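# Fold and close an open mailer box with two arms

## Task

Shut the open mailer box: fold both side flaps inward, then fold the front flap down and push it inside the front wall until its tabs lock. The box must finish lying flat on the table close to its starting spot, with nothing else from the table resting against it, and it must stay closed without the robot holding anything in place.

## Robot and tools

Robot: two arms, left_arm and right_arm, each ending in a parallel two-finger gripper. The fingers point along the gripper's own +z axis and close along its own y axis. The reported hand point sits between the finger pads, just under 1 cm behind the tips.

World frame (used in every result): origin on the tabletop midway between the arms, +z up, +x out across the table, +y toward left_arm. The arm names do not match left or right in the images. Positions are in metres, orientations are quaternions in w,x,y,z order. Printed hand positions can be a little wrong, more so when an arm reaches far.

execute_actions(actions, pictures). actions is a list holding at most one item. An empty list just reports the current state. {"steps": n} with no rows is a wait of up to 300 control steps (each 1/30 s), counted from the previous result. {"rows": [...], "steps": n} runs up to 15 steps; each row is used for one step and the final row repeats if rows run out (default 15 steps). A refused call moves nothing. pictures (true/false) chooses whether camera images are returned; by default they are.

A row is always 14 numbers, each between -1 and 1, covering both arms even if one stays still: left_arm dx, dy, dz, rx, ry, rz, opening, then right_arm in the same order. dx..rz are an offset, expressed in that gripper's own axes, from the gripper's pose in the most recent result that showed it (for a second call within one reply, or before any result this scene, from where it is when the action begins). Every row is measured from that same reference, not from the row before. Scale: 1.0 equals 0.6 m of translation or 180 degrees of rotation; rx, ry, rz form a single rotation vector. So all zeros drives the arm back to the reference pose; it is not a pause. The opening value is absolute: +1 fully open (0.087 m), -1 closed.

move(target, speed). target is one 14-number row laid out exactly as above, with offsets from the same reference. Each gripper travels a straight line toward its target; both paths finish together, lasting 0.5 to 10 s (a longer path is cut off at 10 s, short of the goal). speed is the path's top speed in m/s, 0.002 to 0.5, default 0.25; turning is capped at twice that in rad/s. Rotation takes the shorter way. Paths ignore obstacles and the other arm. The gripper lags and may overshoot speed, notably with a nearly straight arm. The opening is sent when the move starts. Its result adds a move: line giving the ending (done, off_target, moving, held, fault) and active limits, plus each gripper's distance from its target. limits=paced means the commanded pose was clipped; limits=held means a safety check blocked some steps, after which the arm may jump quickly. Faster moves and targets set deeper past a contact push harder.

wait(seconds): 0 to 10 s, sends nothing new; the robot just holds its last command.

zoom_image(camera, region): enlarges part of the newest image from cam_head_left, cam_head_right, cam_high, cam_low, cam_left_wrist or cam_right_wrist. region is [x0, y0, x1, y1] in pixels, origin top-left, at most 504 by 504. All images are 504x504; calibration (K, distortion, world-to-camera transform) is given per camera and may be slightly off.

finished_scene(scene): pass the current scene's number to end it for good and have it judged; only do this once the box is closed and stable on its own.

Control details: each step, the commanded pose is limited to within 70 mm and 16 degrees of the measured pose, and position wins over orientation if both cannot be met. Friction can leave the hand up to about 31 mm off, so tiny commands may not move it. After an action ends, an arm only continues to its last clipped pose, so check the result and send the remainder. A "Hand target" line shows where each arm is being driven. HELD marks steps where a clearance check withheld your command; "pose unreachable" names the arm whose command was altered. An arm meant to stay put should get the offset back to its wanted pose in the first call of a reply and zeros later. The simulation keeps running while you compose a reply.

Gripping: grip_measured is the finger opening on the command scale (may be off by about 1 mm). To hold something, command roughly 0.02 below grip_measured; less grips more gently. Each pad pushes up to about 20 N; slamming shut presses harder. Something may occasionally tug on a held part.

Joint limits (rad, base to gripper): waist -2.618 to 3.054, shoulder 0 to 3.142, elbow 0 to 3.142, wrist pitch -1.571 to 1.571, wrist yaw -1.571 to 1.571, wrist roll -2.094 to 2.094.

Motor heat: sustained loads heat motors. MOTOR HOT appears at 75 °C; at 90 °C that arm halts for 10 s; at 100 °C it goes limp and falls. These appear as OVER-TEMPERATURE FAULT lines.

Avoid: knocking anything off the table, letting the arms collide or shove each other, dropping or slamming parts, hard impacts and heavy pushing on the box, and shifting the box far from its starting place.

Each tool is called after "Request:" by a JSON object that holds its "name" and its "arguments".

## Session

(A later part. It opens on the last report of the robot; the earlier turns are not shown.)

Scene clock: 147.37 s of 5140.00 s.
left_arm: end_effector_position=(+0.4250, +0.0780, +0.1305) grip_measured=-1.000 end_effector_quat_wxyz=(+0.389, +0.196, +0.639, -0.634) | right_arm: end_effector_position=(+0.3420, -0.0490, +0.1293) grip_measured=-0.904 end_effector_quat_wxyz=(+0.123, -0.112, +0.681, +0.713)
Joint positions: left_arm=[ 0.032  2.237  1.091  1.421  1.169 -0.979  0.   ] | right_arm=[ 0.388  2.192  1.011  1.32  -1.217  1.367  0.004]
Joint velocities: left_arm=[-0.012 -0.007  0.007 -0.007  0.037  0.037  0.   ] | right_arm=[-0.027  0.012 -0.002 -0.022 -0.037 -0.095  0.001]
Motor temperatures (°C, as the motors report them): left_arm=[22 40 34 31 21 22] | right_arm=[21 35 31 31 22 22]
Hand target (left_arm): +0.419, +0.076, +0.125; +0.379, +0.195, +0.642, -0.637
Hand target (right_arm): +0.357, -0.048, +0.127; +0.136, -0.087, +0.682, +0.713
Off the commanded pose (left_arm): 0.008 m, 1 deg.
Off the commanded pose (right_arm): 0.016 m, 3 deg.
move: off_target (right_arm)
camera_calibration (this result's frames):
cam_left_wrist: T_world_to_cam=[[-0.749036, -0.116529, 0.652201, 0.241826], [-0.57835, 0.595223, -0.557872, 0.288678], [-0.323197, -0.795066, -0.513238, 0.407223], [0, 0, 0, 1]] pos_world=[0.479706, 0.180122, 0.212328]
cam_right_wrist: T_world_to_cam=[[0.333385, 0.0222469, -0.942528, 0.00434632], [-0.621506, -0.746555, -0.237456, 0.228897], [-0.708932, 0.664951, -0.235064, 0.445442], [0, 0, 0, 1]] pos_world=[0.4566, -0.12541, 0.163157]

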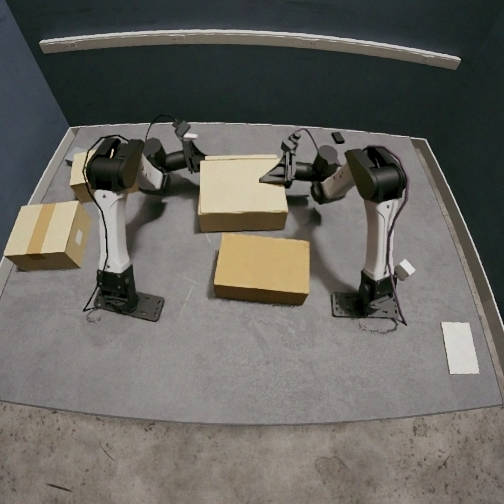

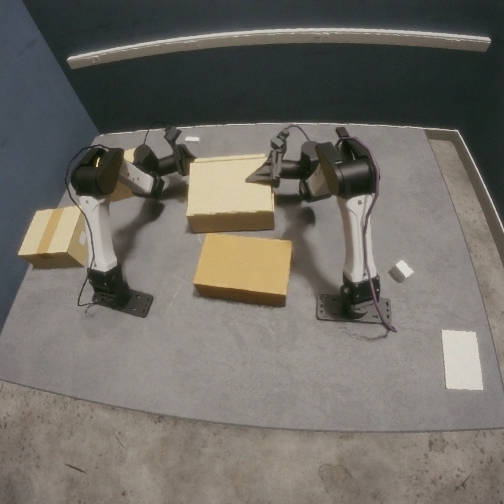

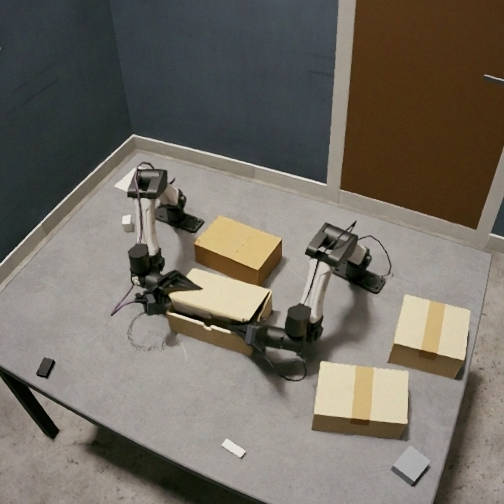

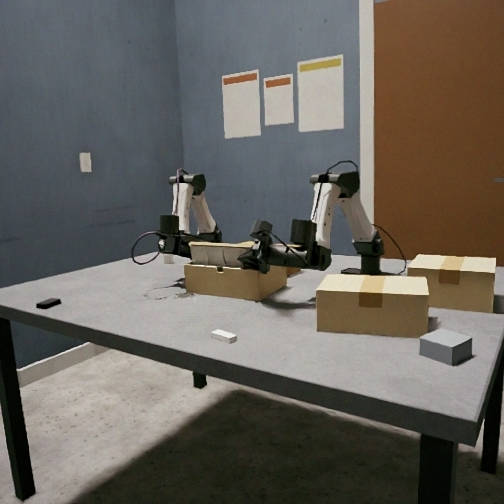

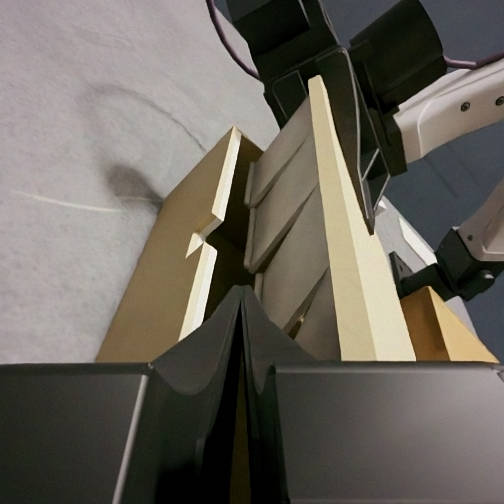

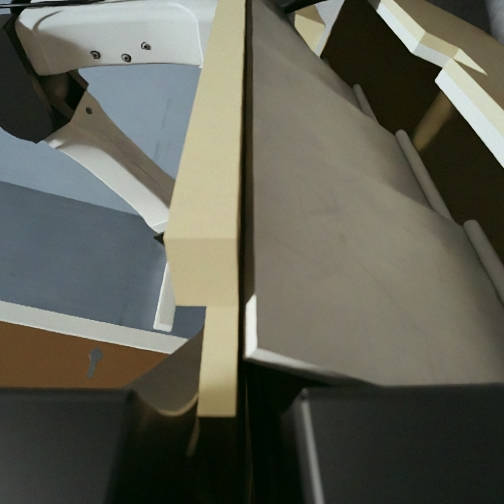

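Request:
{"name": "move", "arguments": {"target": [-0.036,0.018,-0.15,0,0,0,-1,-0.02,-0.03,0,0,0,0.035,-0.95], "speed": 0.04}}

Scene clock: 151.90 s of 5140.00 s.
left_arm: end_effector_position=(+0.4261, +0.1690, +0.1344) grip_measured=-1.000 end_effector_quat_wxyz=(+0.392, +0.202, +0.649, -0.620) | right_arm: end_effector_position=(+0.3523, -0.0467, +0.1241) grip_measured=-0.904 end_effector_quat_wxyz=(+0.094, -0.093, +0.682, +0.720)
Joint positions: left_arm=[ 0.254  2.237  1.091  1.561  1.378 -1.113  0.   ] | right_arm=[ 0.384  2.258  1.077  1.344 -1.233  1.458  0.004]
Joint velocities: left_arm=[-0.007 -0.027 -0.017  0.022  0.022 -0.022  0.   ] | right_arm=[-0.012  0.017  0.017 -0.007 -0.022 -0.037 -0.001]
Motor temperatures (°C, as the motors report them): left_arm=[22 40 33 31 21 22] | right_arm=[21 35 31 31 22 22]
Hand target (left_arm): +0.424, +0.172, +0.128; +0.385, +0.197, +0.652, -0.622
Hand target (right_arm): +0.359, -0.049, +0.117; +0.084, -0.075, +0.686, +0.719
Off the commanded pose (left_arm): 0.005 m, 2 deg.
Off the commanded pose (right_arm): 0.011 m, 2 deg.
joint sent to its limit (left arm) — the command would take joint 4 (wrist pitch) past its upper limit, so that joint was sent only as far as its limit.
move: off_target (right_arm)
camera_calibration (this result's frames):
cam_left_wrist: T_world_to_cam=[[-0.75427, -0.146965, 0.639905, 0.259715], [-0.57974, 0.606561, -0.544045, 0.234123], [-0.308186, -0.781335, -0.542713, 0.477275], [0, 0, 0, 1]] pos_world=[0.478715, 0.269071, 0.220204]
cam_right_wrist: T_world_to_cam=[[0.268144, 0.0327425, -0.962822, 0.0219606], [-0.624137, -0.755413, -0.19951, 0.231631], [-0.733861, 0.65443, -0.182123, 0.451706], [0, 0, 0, 1]] pos_world=[0.47017, -0.121352, 0.149623]

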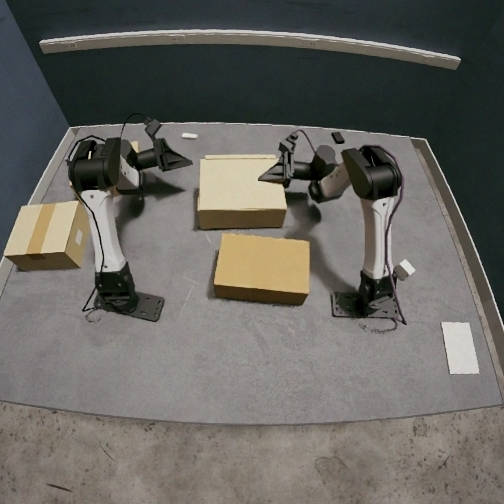

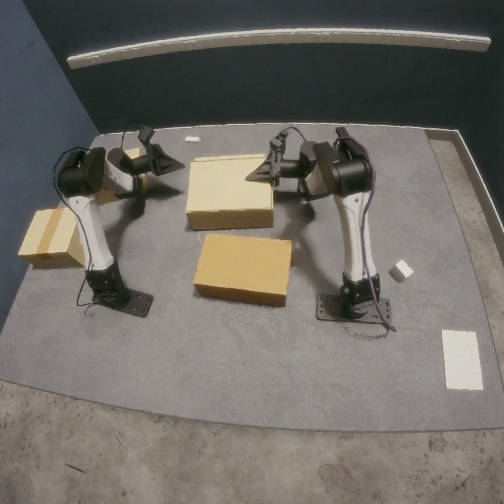

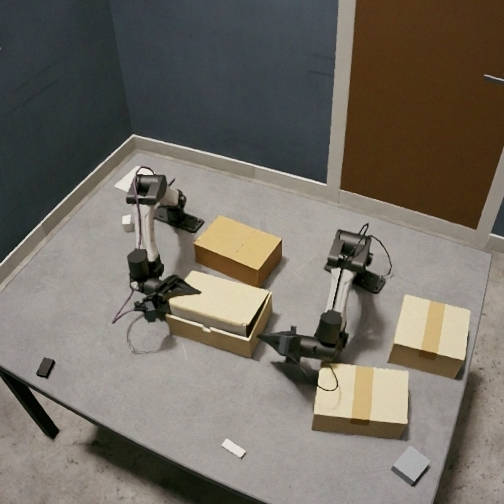

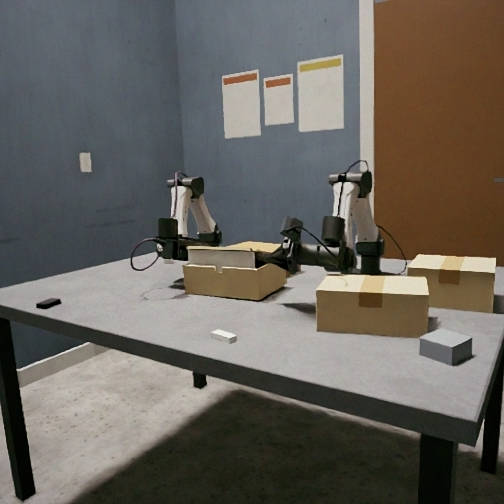

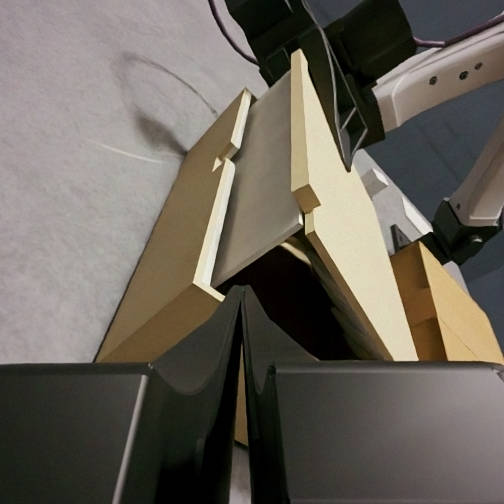

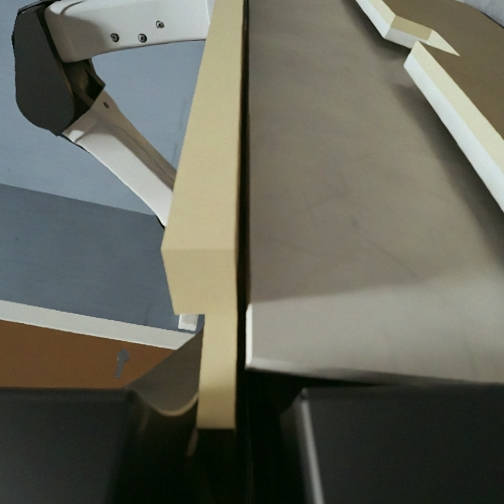

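Request:
{"name": "execute_actions", "arguments": {"actions": []}}

Scene clock: 156.73 s of 5140.00 s.
left_arm: end_effector_position=(+0.4257, +0.1690, +0.1343) grip_measured=-1.000 end_effector_quat_wxyz=(+0.392, +0.203, +0.649, -0.620) | right_arm: end_effector_position=(+0.3523, -0.0467, +0.1241) grip_measured=-0.904 end_effector_quat_wxyz=(+0.094, -0.093, +0.682, +0.720)
Joint positions: left_arm=[ 0.254  2.237  1.091  1.561  1.38  -1.114  0.   ] | right_arm=[ 0.384  2.259  1.077  1.345 -1.233  1.459  0.004]
Joint velocities: left_arm=[-0.017  0.002 -0.032 -0.007 -0.022  0.022  0.   ] | right_arm=[-0.002  0.007 -0.012  0.051  0.007 -0.007 -0.001]
Motor temperatures (°C, as the motors report them): left_arm=[22 41 33 31 21 22] | right_arm=[21 35 31 31 22 22]
Hand target (left_arm): +0.424, +0.172, +0.128; +0.385, +0.197, +0.652, -0.622
Hand target (right_arm): +0.359, -0.049, +0.116; +0.084, -0.075, +0.686, +0.719
Off the commanded pose (left_arm): 0.005 m, 2 deg.
Off the commanded pose (right_arm): 0.011 m, 2 deg.
Steps of this call (steps 1 to 90: nothing new was sent; then 1.83 s passed at rest). Readings (end_effector_position):
1: left_arm (+0.4261, +0.1690, +0.1344) | right_arm (+0.3523, -0.0467, +0.1240)
2: left_arm (+0.4260, +0.1690, +0.1344) | right_arm (+0.3523, -0.0467, +0.1240)
4: left_arm (+0.4259, +0.1690, +0.1344) | right_arm (+0.3523, -0.0467, +0.1240)
8: left_arm (+0.4258, +0.1690, +0.1343) | right_arm (+0.3523, -0.0467, +0.1240)
90: the state above
camera_calibration (this result's frames):
cam_left_wrist: T_world_to_cam=[[-0.754295, -0.145889, 0.640121, 0.259318], [-0.578693, 0.608238, -0.543287, 0.232999], [-0.310087, -0.780233, -0.543216, 0.477741], [0, 0, 0, 1]] pos_world=[0.478578, 0.268862, 0.220107]
cam_right_wrist: T_world_to_cam=[[0.268102, 0.0329936, -0.962825, 0.0219733], [-0.624114, -0.755389, -0.199672, 0.231627], [-0.733896, 0.654446, -0.181929, 0.451682], [0, 0, 0, 1]] pos_world=[0.470158, -0.121358, 0.14958]

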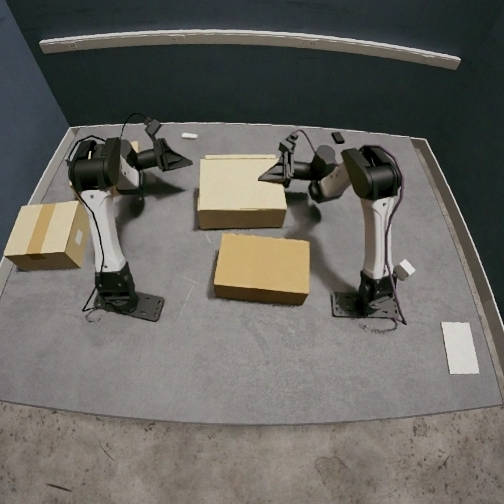

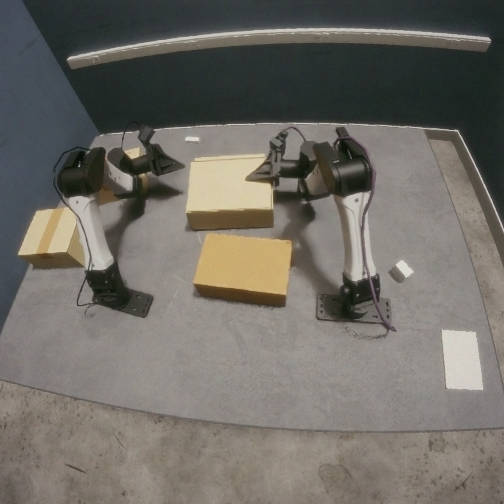

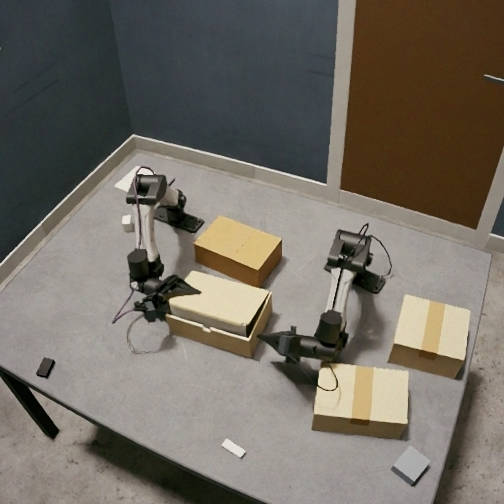

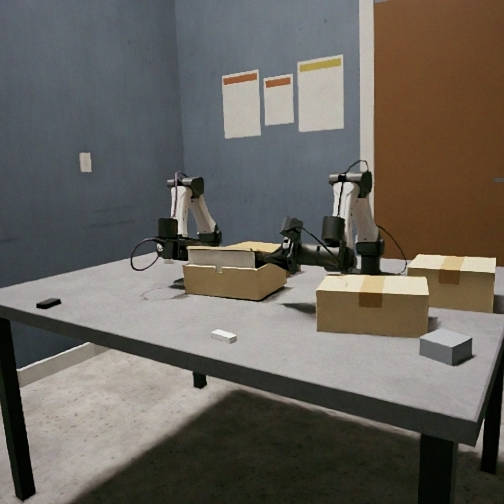

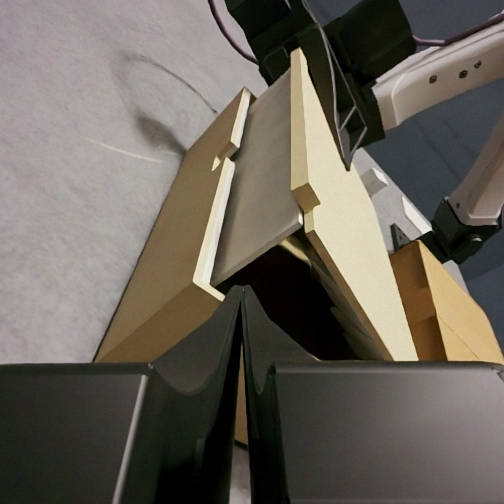

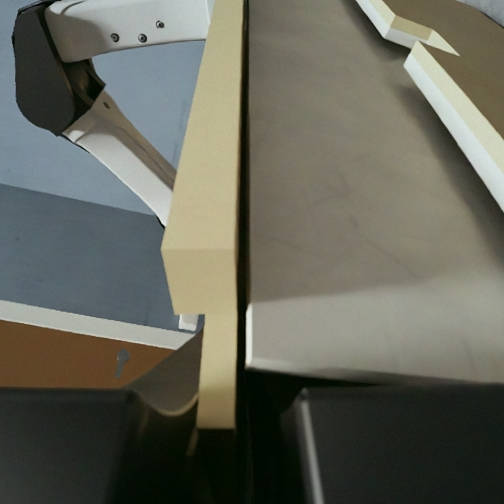

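Request:
{"name": "move", "arguments": {"target": [-0.101,-0.085,0.011,-0.135,0.165,0.057,-1,0,0,0,0,0,0,-0.95]}}

Scene clock: 161.13 s of 5140.00 s.
left_arm: end_effector_position=(+0.4296, +0.1710, +0.2250) grip_measured=-1.000 end_effector_quat_wxyz=(+0.317, +0.323, +0.812, -0.370) | right_arm: end_effector_position=(+0.3523, -0.0467, +0.1242) grip_measured=-0.904 end_effector_quat_wxyz=(+0.095, -0.093, +0.681, +0.720)
Joint positions: left_arm=[ 0.137  1.969  1.954 -1.037  0.92   0.466  0.   ] | right_arm=[ 0.384  2.259  1.077  1.346 -1.233  1.459  0.004]
Joint velocities: left_arm=[ 0.002 -0.017 -0.012 -0.037 -0.007  0.007  0.   ] | right_arm=[-0.002 -0.012  0.007 -0.022  0.022  0.007 -0.   ]
Motor temperatures (°C, as the motors report them): left_arm=[22 41 33 30 21 22] | right_arm=[21 35 31 31 22 22]
Hand target (left_arm): +0.428, +0.168, +0.217; +0.301, +0.323, +0.817, -0.371
Hand target (right_arm): +0.352, -0.047, +0.124; +0.094, -0.093, +0.682, +0.720
Off the commanded pose (left_arm): 0.012 m, 2 deg.
Off the commanded pose (right_arm): 0.000 m, 0 deg.
move: off_target (left_arm); limits=paced
camera_calibration (this result's frames):
cam_left_wrist: T_world_to_cam=[[-0.764176, -0.512491, 0.391649, 0.327258], [-0.579942, 0.811694, -0.0694297, 0.142481], [-0.282317, -0.28019, -0.917492, 0.516546], [0, 0, 0, 1]] pos_world=[0.478543, 0.196796, 0.355649]
cam_right_wrist: T_world_to_cam=[[0.269487, 0.0334814, -0.962422, 0.0215981], [-0.623826, -0.755287, -0.200953, 0.231704], [-0.733633, 0.654538, -0.182654, 0.451702], [0, 0, 0, 1]] pos_world=[0.470106, -0.121376, 0.149853]

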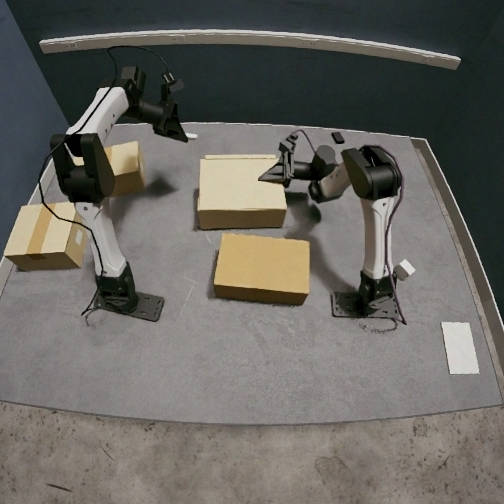

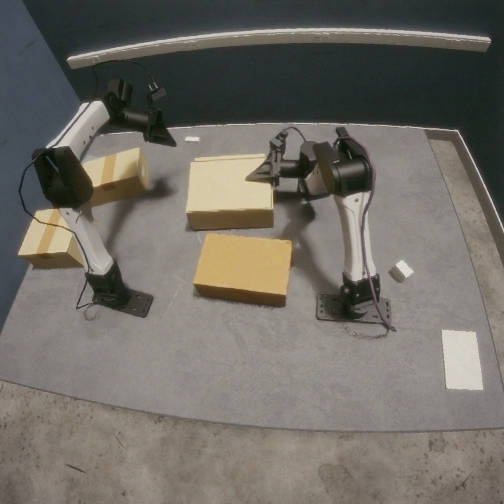

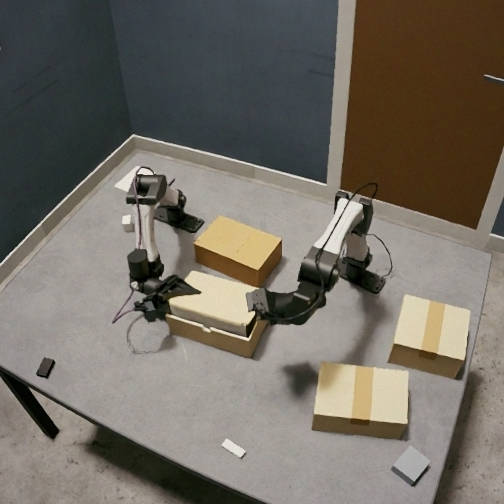

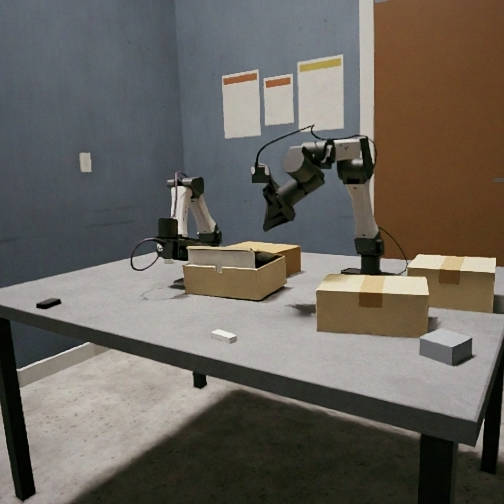

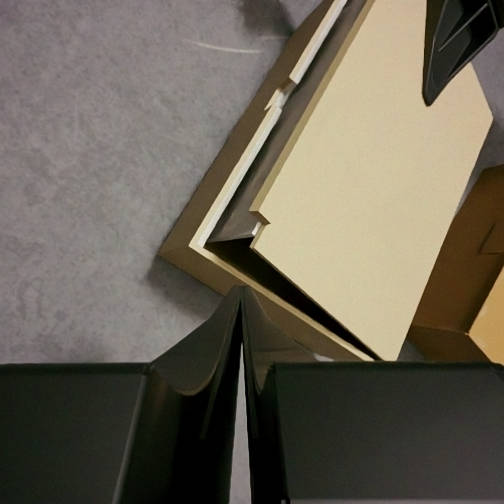

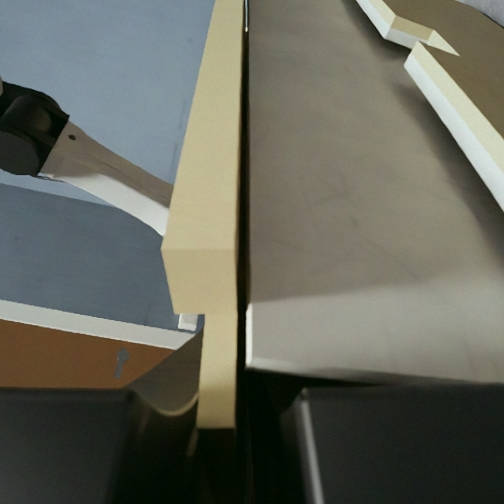

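Request:
{"name": "move", "arguments": {"target": [0.062,-0.076,0.222,0,0,0,-1,0,0,0,0,0,0,-0.95], "speed": 0.12}}

Scene clock: 164.93 s of 5140.00 s.
left_arm: end_effector_position=(+0.4142, +0.0529, +0.1659) grip_measured=-1.000 end_effector_quat_wxyz=(+0.332, +0.327, +0.799, -0.380) | right_arm: end_effector_position=(+0.3552, -0.0476, +0.1243) grip_measured=-0.905 end_effector_quat_wxyz=(+0.102, -0.091, +0.681, +0.719)
Joint positions: left_arm=[-0.147  1.89   1.534 -0.398  0.77   0.114  0.   ] | right_arm=[ 0.38   2.259  1.077  1.347 -1.223  1.453  0.004]
Joint velocities: left_arm=[-0.002 -0.012  0.002 -0.051 -0.022 -0.037  0.   ] | right_arm=[-0.007  0.002 -0.002 -0.022  0.022  0.066 -0.001]
Motor temperatures (°C, as the motors report them): left_arm=[22 41 34 30 21 22] | right_arm=[21 36 31 31 22 22]
Hand target (left_arm): +0.409, +0.051, +0.146; +0.315, +0.323, +0.811, -0.373
Hand target (right_arm): +0.352, -0.047, +0.124; +0.095, -0.093, +0.681, +0.720
Off the commanded pose (left_arm): 0.022 m, 3 deg.
Off the commanded pose (right_arm): 0.003 m, 1 deg.
move: off_target (left_arm)
camera_calibration (this result's frames):
cam_left_wrist: T_world_to_cam=[[-0.779942, -0.49191, 0.386931, 0.284345], [-0.569535, 0.814168, -0.112958, 0.227989], [-0.259462, -0.308471, -0.915164, 0.416503], [0, 0, 0, 1]] pos_world=[0.459687, 0.0827302, 0.2969]
cam_right_wrist: T_world_to_cam=[[0.275261, 0.0312823, -0.96086, 0.0185739], [-0.633147, -0.746206, -0.205674, 0.237212], [-0.723434, 0.664979, -0.185595, 0.451736], [0, 0, 0, 1]] pos_world=[0.471879, -0.123968, 0.150475]

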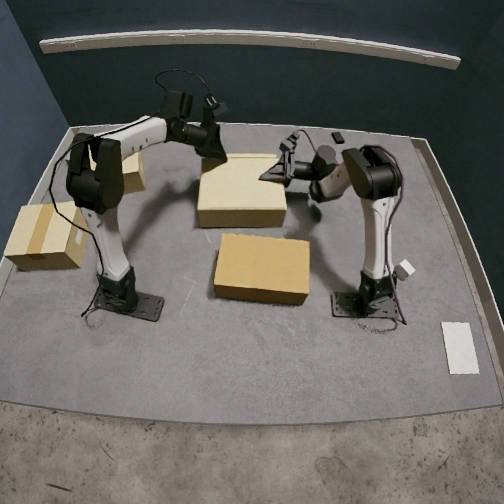

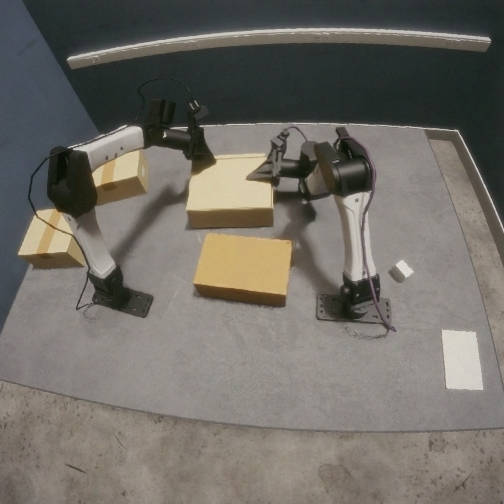

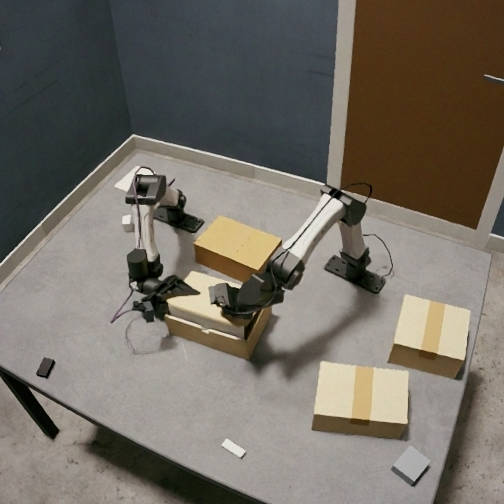

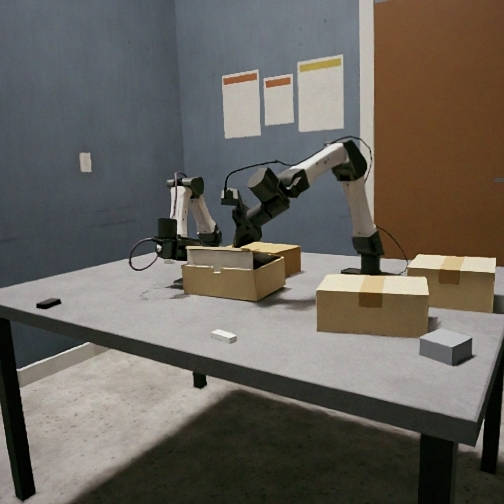

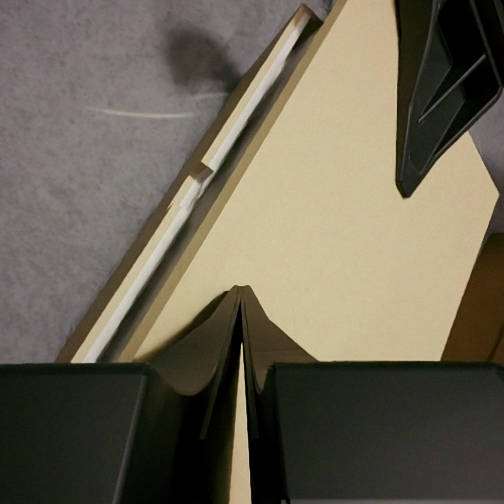

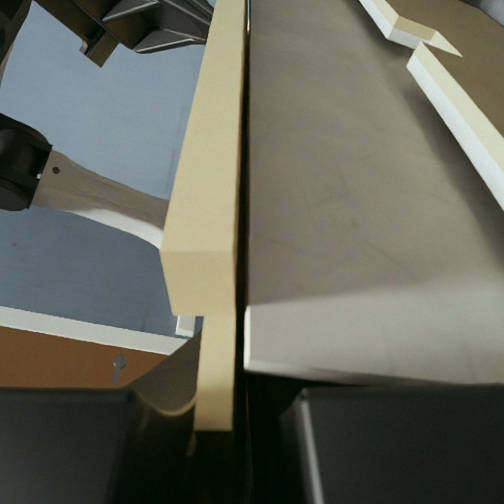

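In contact. Open the right and withdraw.

Request:
{"name": "execute_actions", "arguments": {"actions": [{"rows":[[0.02,0.01,0.014,0,0,0,-1,0,0,0,0,0,0,-0.6]],"steps":12}], "pictures": false}}

Request:
{"name": "move", "arguments": {"target": [0.02,0.01,0.014,0,0,0,-1,0,0,-0.2,0,0,0,-0.6], "speed": 0.1}}

Request:
{"name": "move", "arguments": {"target": [0.1,0.07,0.075,0,0,0,-1,0,0,0,0,0,0,-0.6], "speed": 0.05}}

Scene clock: 168.30 s of 5140.00 s.
left_arm: end_effector_position=(+0.4177, +0.0509, +0.1654) grip_measured=-1.000 end_effector_quat_wxyz=(+0.344, +0.331, +0.791, -0.382) | right_arm: end_effector_position=(+0.3560, -0.0474, +0.1282) grip_measured=-0.601 end_effector_quat_wxyz=(+0.105, -0.090, +0.679, +0.721)
Joint positions: left_arm=[-0.147  1.889  1.514 -0.347  0.776  0.112  0.   ] | right_arm=[ 0.38   2.253  1.078  1.354 -1.218  1.462  0.017]
Joint velocities: left_arm=[ 0.007  0.022 -0.002  0.037  0.051  0.037  0.   ] | right_arm=[ 0.027 -0.022 -0.007 -0.066  0.037  0.007 -0.   ]
Motor temperatures (°C, as the motors report them): left_arm=[22 41 33 30 21 22] | right_arm=[21 36 31 31 22 22]
Hand target (left_arm): +0.414, +0.052, +0.150; +0.331, +0.327, +0.799, -0.380
Hand target (right_arm): +0.355, -0.048, +0.124; +0.102, -0.090, +0.681, +0.720
Off the commanded pose (left_arm): 0.016 m, 2 deg.
Off the commanded pose (right_arm): 0.004 m, 0 deg.
Steps of this call (steps 1 to 89: nothing new was sent; steps 90 to 101: all 12 steps of this action). Readings (end_effector_position):
90: left_arm (+0.4150, +0.0525, +0.1660) | right_arm (+0.3554, -0.0477, +0.1248)
91: left_arm (+0.4156, +0.0522, +0.1653) | right_arm (+0.3553, -0.0476, +0.1278)
93: left_arm (+0.4163, +0.0516, +0.1650) | right_arm (+0.3552, -0.0476, +0.1280)
97: left_arm (+0.4174, +0.0511, +0.1654) | right_arm (+0.3557, -0.0475, +0.1281)
101: the state above

Scene clock: 170.20 s of 5140.00 s.
left_arm: end_effector_position=(+0.4218, +0.0487, +0.1654) grip_measured=-1.000 end_effector_quat_wxyz=(+0.359, +0.337, +0.782, -0.383) | right_arm: end_effector_position=(+0.3592, -0.1646, +0.1150) grip_measured=-0.600 end_effector_quat_wxyz=(+0.104, -0.082, +0.695, +0.707)
Joint positions: left_arm=[-0.147  1.889  1.493 -0.289  0.783  0.112  0.   ] | right_arm=[ 0.088  2.253  0.981  1.548 -1.495  1.584  0.017]
Joint velocities: left_arm=[-0.017 -0.007 -0.007 -0.037  0.051  0.037  0.   ] | right_arm=[ 0.022 -0.017 -0.027  0.022 -0.081  0.022 -0.   ]
Motor temperatures (°C, as the motors report them): left_arm=[22 41 33 31 21 22] | right_arm=[21 36 31 31 22 22]
Hand target (left_arm): +0.418, +0.050, +0.150; +0.345, +0.331, +0.791, -0.382
Hand target (right_arm): +0.354, -0.166, +0.121; +0.106, -0.088, +0.694, +0.706
Off the commanded pose (left_arm): 0.016 m, 2 deg.
Off the commanded pose (right_arm): 0.008 m, 3 deg.
joint sent to its limit (right arm) — the command would take joint 4 (wrist pitch) past its upper limit, so that joint was sent only as far as its limit.
move: off_target (left_arm, right_arm)
camera_calibration (this result's frames):
cam_left_wrist: T_world_to_cam=[[-0.806572, -0.474145, 0.353026, 0.304387], [-0.553914, 0.814776, -0.171232, 0.238759], [-0.206449, -0.333657, -0.919811, 0.396333], [0, 0, 0, 1]] pos_world=[0.459584, 0.0820274, 0.297978]
cam_right_wrist: T_world_to_cam=[[0.26549, -0.00819001, -0.964079, 0.00962172], [-0.650411, -0.739659, -0.172828, 0.15403], [-0.711675, 0.672932, -0.201699, 0.529697], [0, 0, 0, 1]] pos_world=[0.4746, -0.242441, 0.142736]

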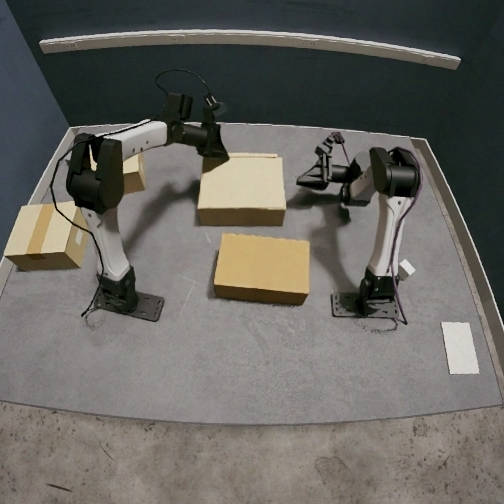

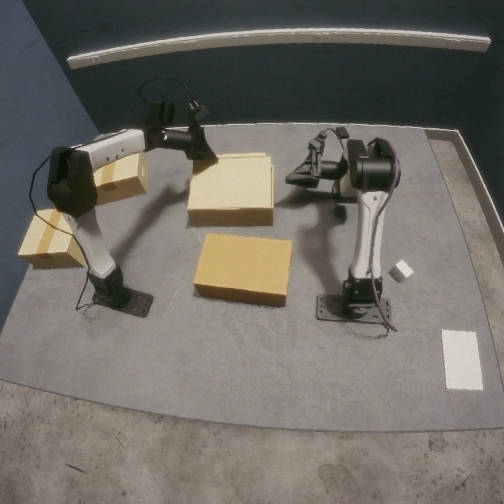

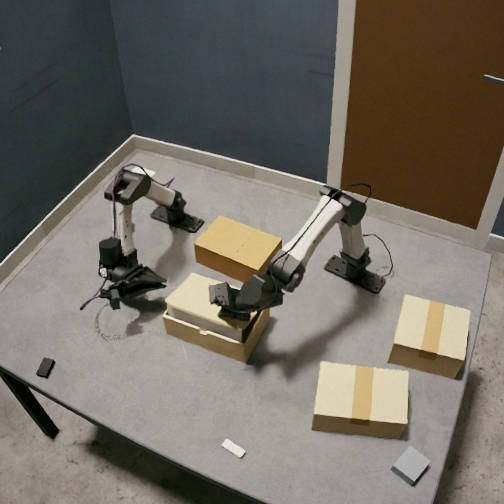

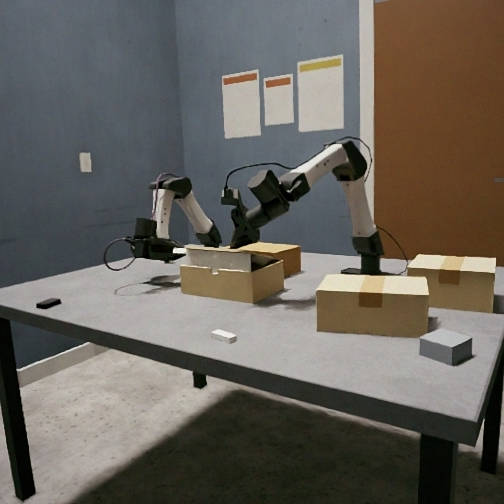

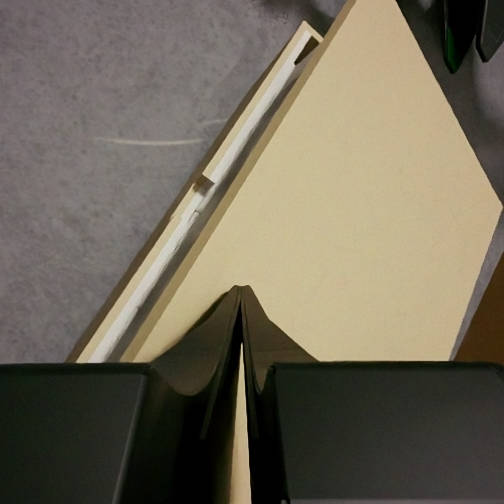

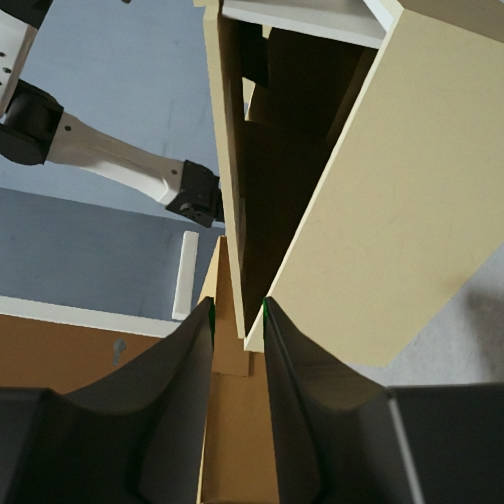

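Scene clock: 172.23 s of 5140.00 s.
left_arm: end_effector_position=(+0.4420, +0.0380, +0.1189) grip_measured=-1.000 end_effector_quat_wxyz=(+0.393, +0.353, +0.753, -0.392) | right_arm: end_effector_position=(+0.3592, -0.1646, +0.1150) grip_measured=-0.600 end_effector_quat_wxyz=(+0.104, -0.082, +0.695, +0.707)
Joint positions: left_arm=[-0.147  1.993  1.386  0.011  0.814  0.112  0.   ] | right_arm=[ 0.088  2.253  0.981  1.548 -1.495  1.584  0.017]
Joint velocities: left_arm=[ 0.012  0.012 -0.012  0.11   0.037  0.022  0.   ] | right_arm=[ 0.007 -0.007  0.007 -0.022  0.022 -0.066 -0.   ]
Motor temperatures (°C, as the motors report them): left_arm=[22 41 33 31 21 22] | right_arm=[21 36 31 30 22 22]
Hand target (left_arm): +0.435, +0.047, +0.082; +0.358, +0.337, +0.782, -0.383
Hand target (right_arm): +0.359, -0.165, +0.115; +0.104, -0.082, +0.695, +0.707
Off the commanded pose (left_arm): 0.039 m, 5 deg.
Off the commanded pose (right_arm): 0.000 m, 0 deg.
move: off_target (left_arm)
camera_calibration (this result's frames):
cam_left_wrist: T_world_to_cam=[[-0.844529, -0.438271, 0.307715, 0.352777], [-0.516447, 0.818526, -0.251591, 0.243557], [-0.141608, -0.371394, -0.917613, 0.326697], [0, 0, 0, 1]] pos_world=[0.469978, 0.0765878, 0.252503]
cam_right_wrist: T_world_to_cam=[[0.26549, -0.00819001, -0.964079, 0.00962172], [-0.650411, -0.739659, -0.172828, 0.15403], [-0.711675, 0.672932, -0.201699, 0.529697], [0, 0, 0, 1]] pos_world=[0.4746, -0.242441, 0.142736]

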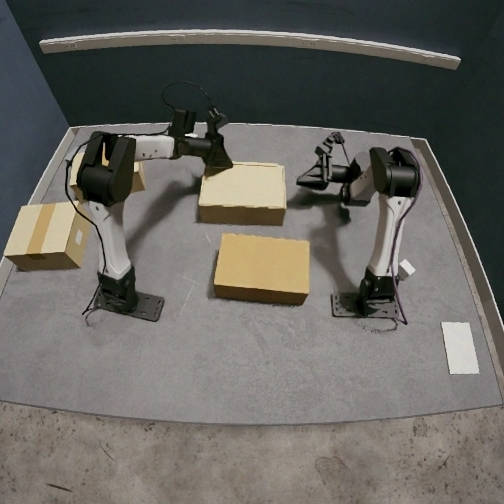

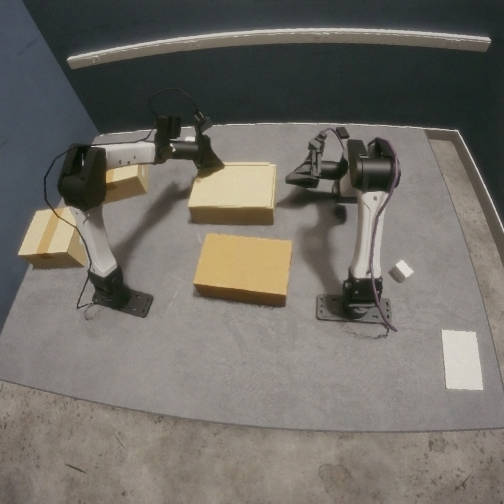

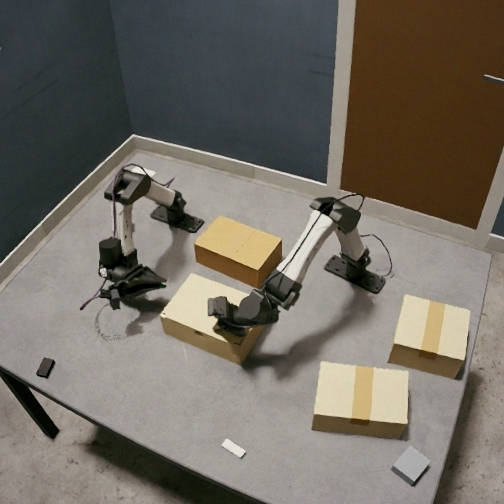

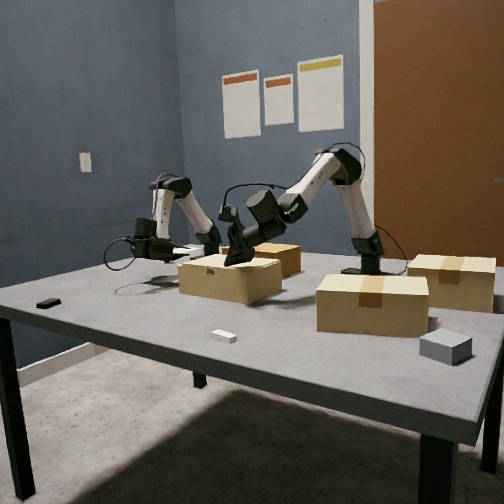

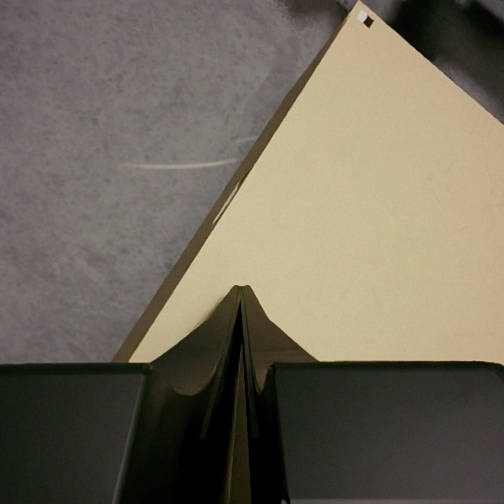

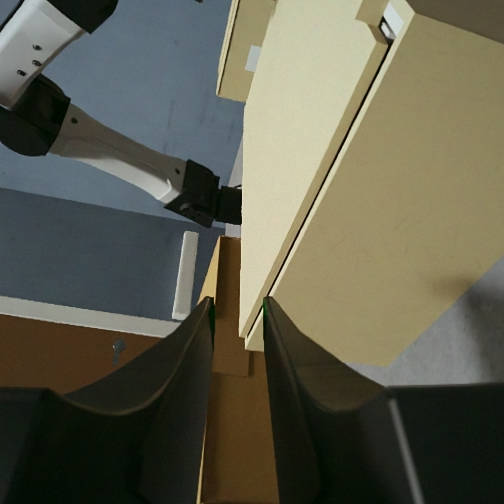

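Closed. Lift.

Request:
{"name": "move", "arguments": {"target": [-0.11,-0.04,-0.05,0,0,0,-1,0,0,0,0,0,0,-0.6], "speed": 0.15}}

Scene clock: 174.67 s of 5140.00 s.
left_arm: end_effector_position=(+0.4428, +0.0373, +0.1981) grip_measured=-1.000 end_effector_quat_wxyz=(+0.402, +0.356, +0.747, -0.392) | right_arm: end_effector_position=(+0.3592, -0.1646, +0.1150) grip_measured=-0.600 end_effector_quat_wxyz=(+0.104, -0.082, +0.695, +0.707)
Joint positions: left_arm=[-0.147  1.92   1.593 -0.244  0.817  0.11   0.   ] | right_arm=[ 0.088  2.253  0.981  1.548 -1.495  1.584  0.017]
Joint velocities: left_arm=[-0.002  0.007  0.002 -0.11   0.022 -0.007  0.   ] | right_arm=[-0.017 -0.007 -0.002 -0.095 -0.066  0.022 -0.   ]
Motor temperatures (°C, as the motors report them): left_arm=[22 41 34 31 21 22] | right_arm=[21 36 31 30 22 22]
Hand target (left_arm): +0.442, +0.038, +0.196; +0.393, +0.353, +0.753, -0.392
Hand target (right_arm): +0.359, -0.165, +0.115; +0.104, -0.082, +0.695, +0.707
Off the commanded pose (left_arm): 0.003 m, 1 deg.
Off the commanded pose (right_arm): 0.000 m, 0 deg.
move: done
camera_calibration (this result's frames):
cam_left_wrist: T_world_to_cam=[[-0.851322, -0.43418, 0.294514, 0.334281], [-0.509903, 0.816867, -0.269681, 0.265218], [-0.123489, -0.379759, -0.916806, 0.391379], [0, 0, 0, 1]] pos_world=[0.468147, 0.0771198, 0.331893]
cam_right_wrist: T_world_to_cam=[[0.26549, -0.00819001, -0.964079, 0.00962172], [-0.650411, -0.739659, -0.172828, 0.15403], [-0.711675, 0.672932, -0.201699, 0.529697], [0, 0, 0, 1]] pos_world=[0.4746, -0.242441, 0.142736]

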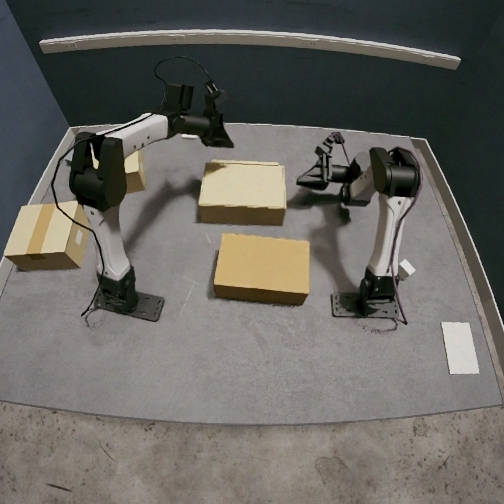

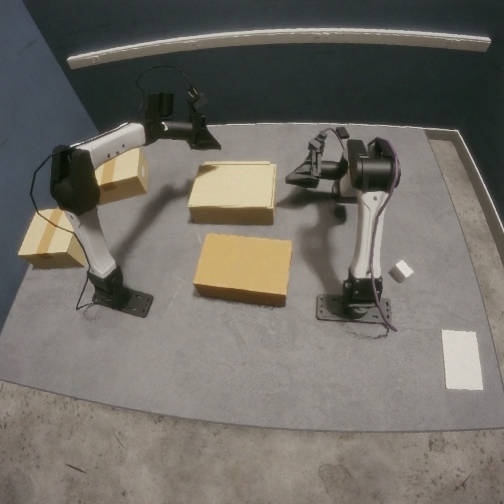

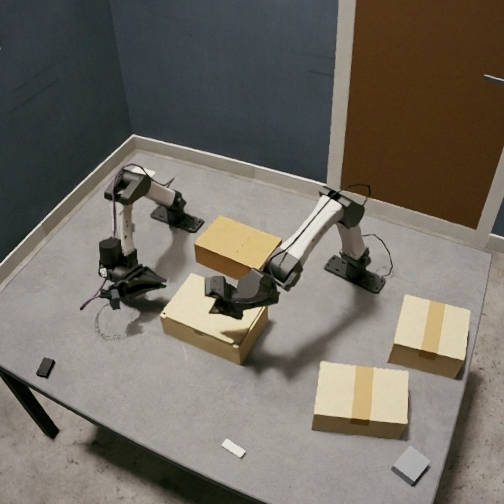

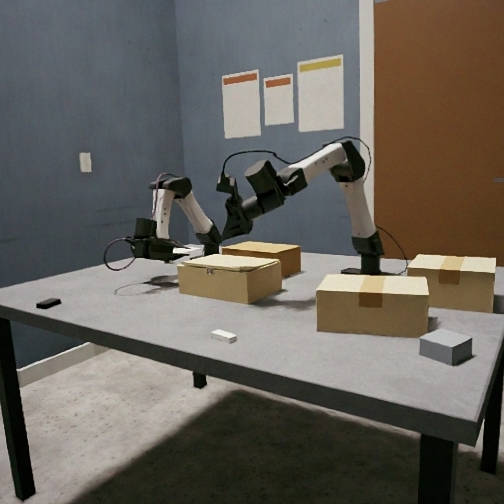

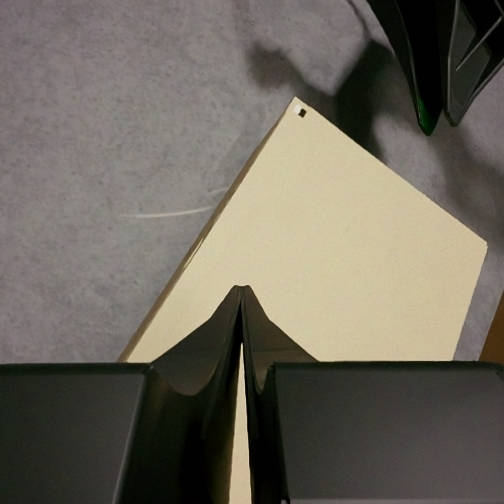

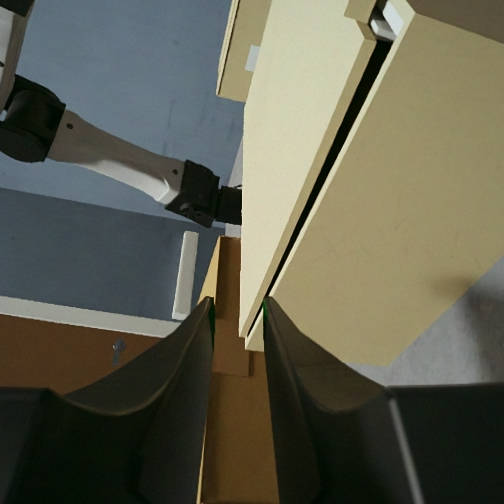

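Stays closed with only slight springback.

Request:
{"name": "finished_scene", "arguments": {"scene": 2}}

The scene is finished: the task was done.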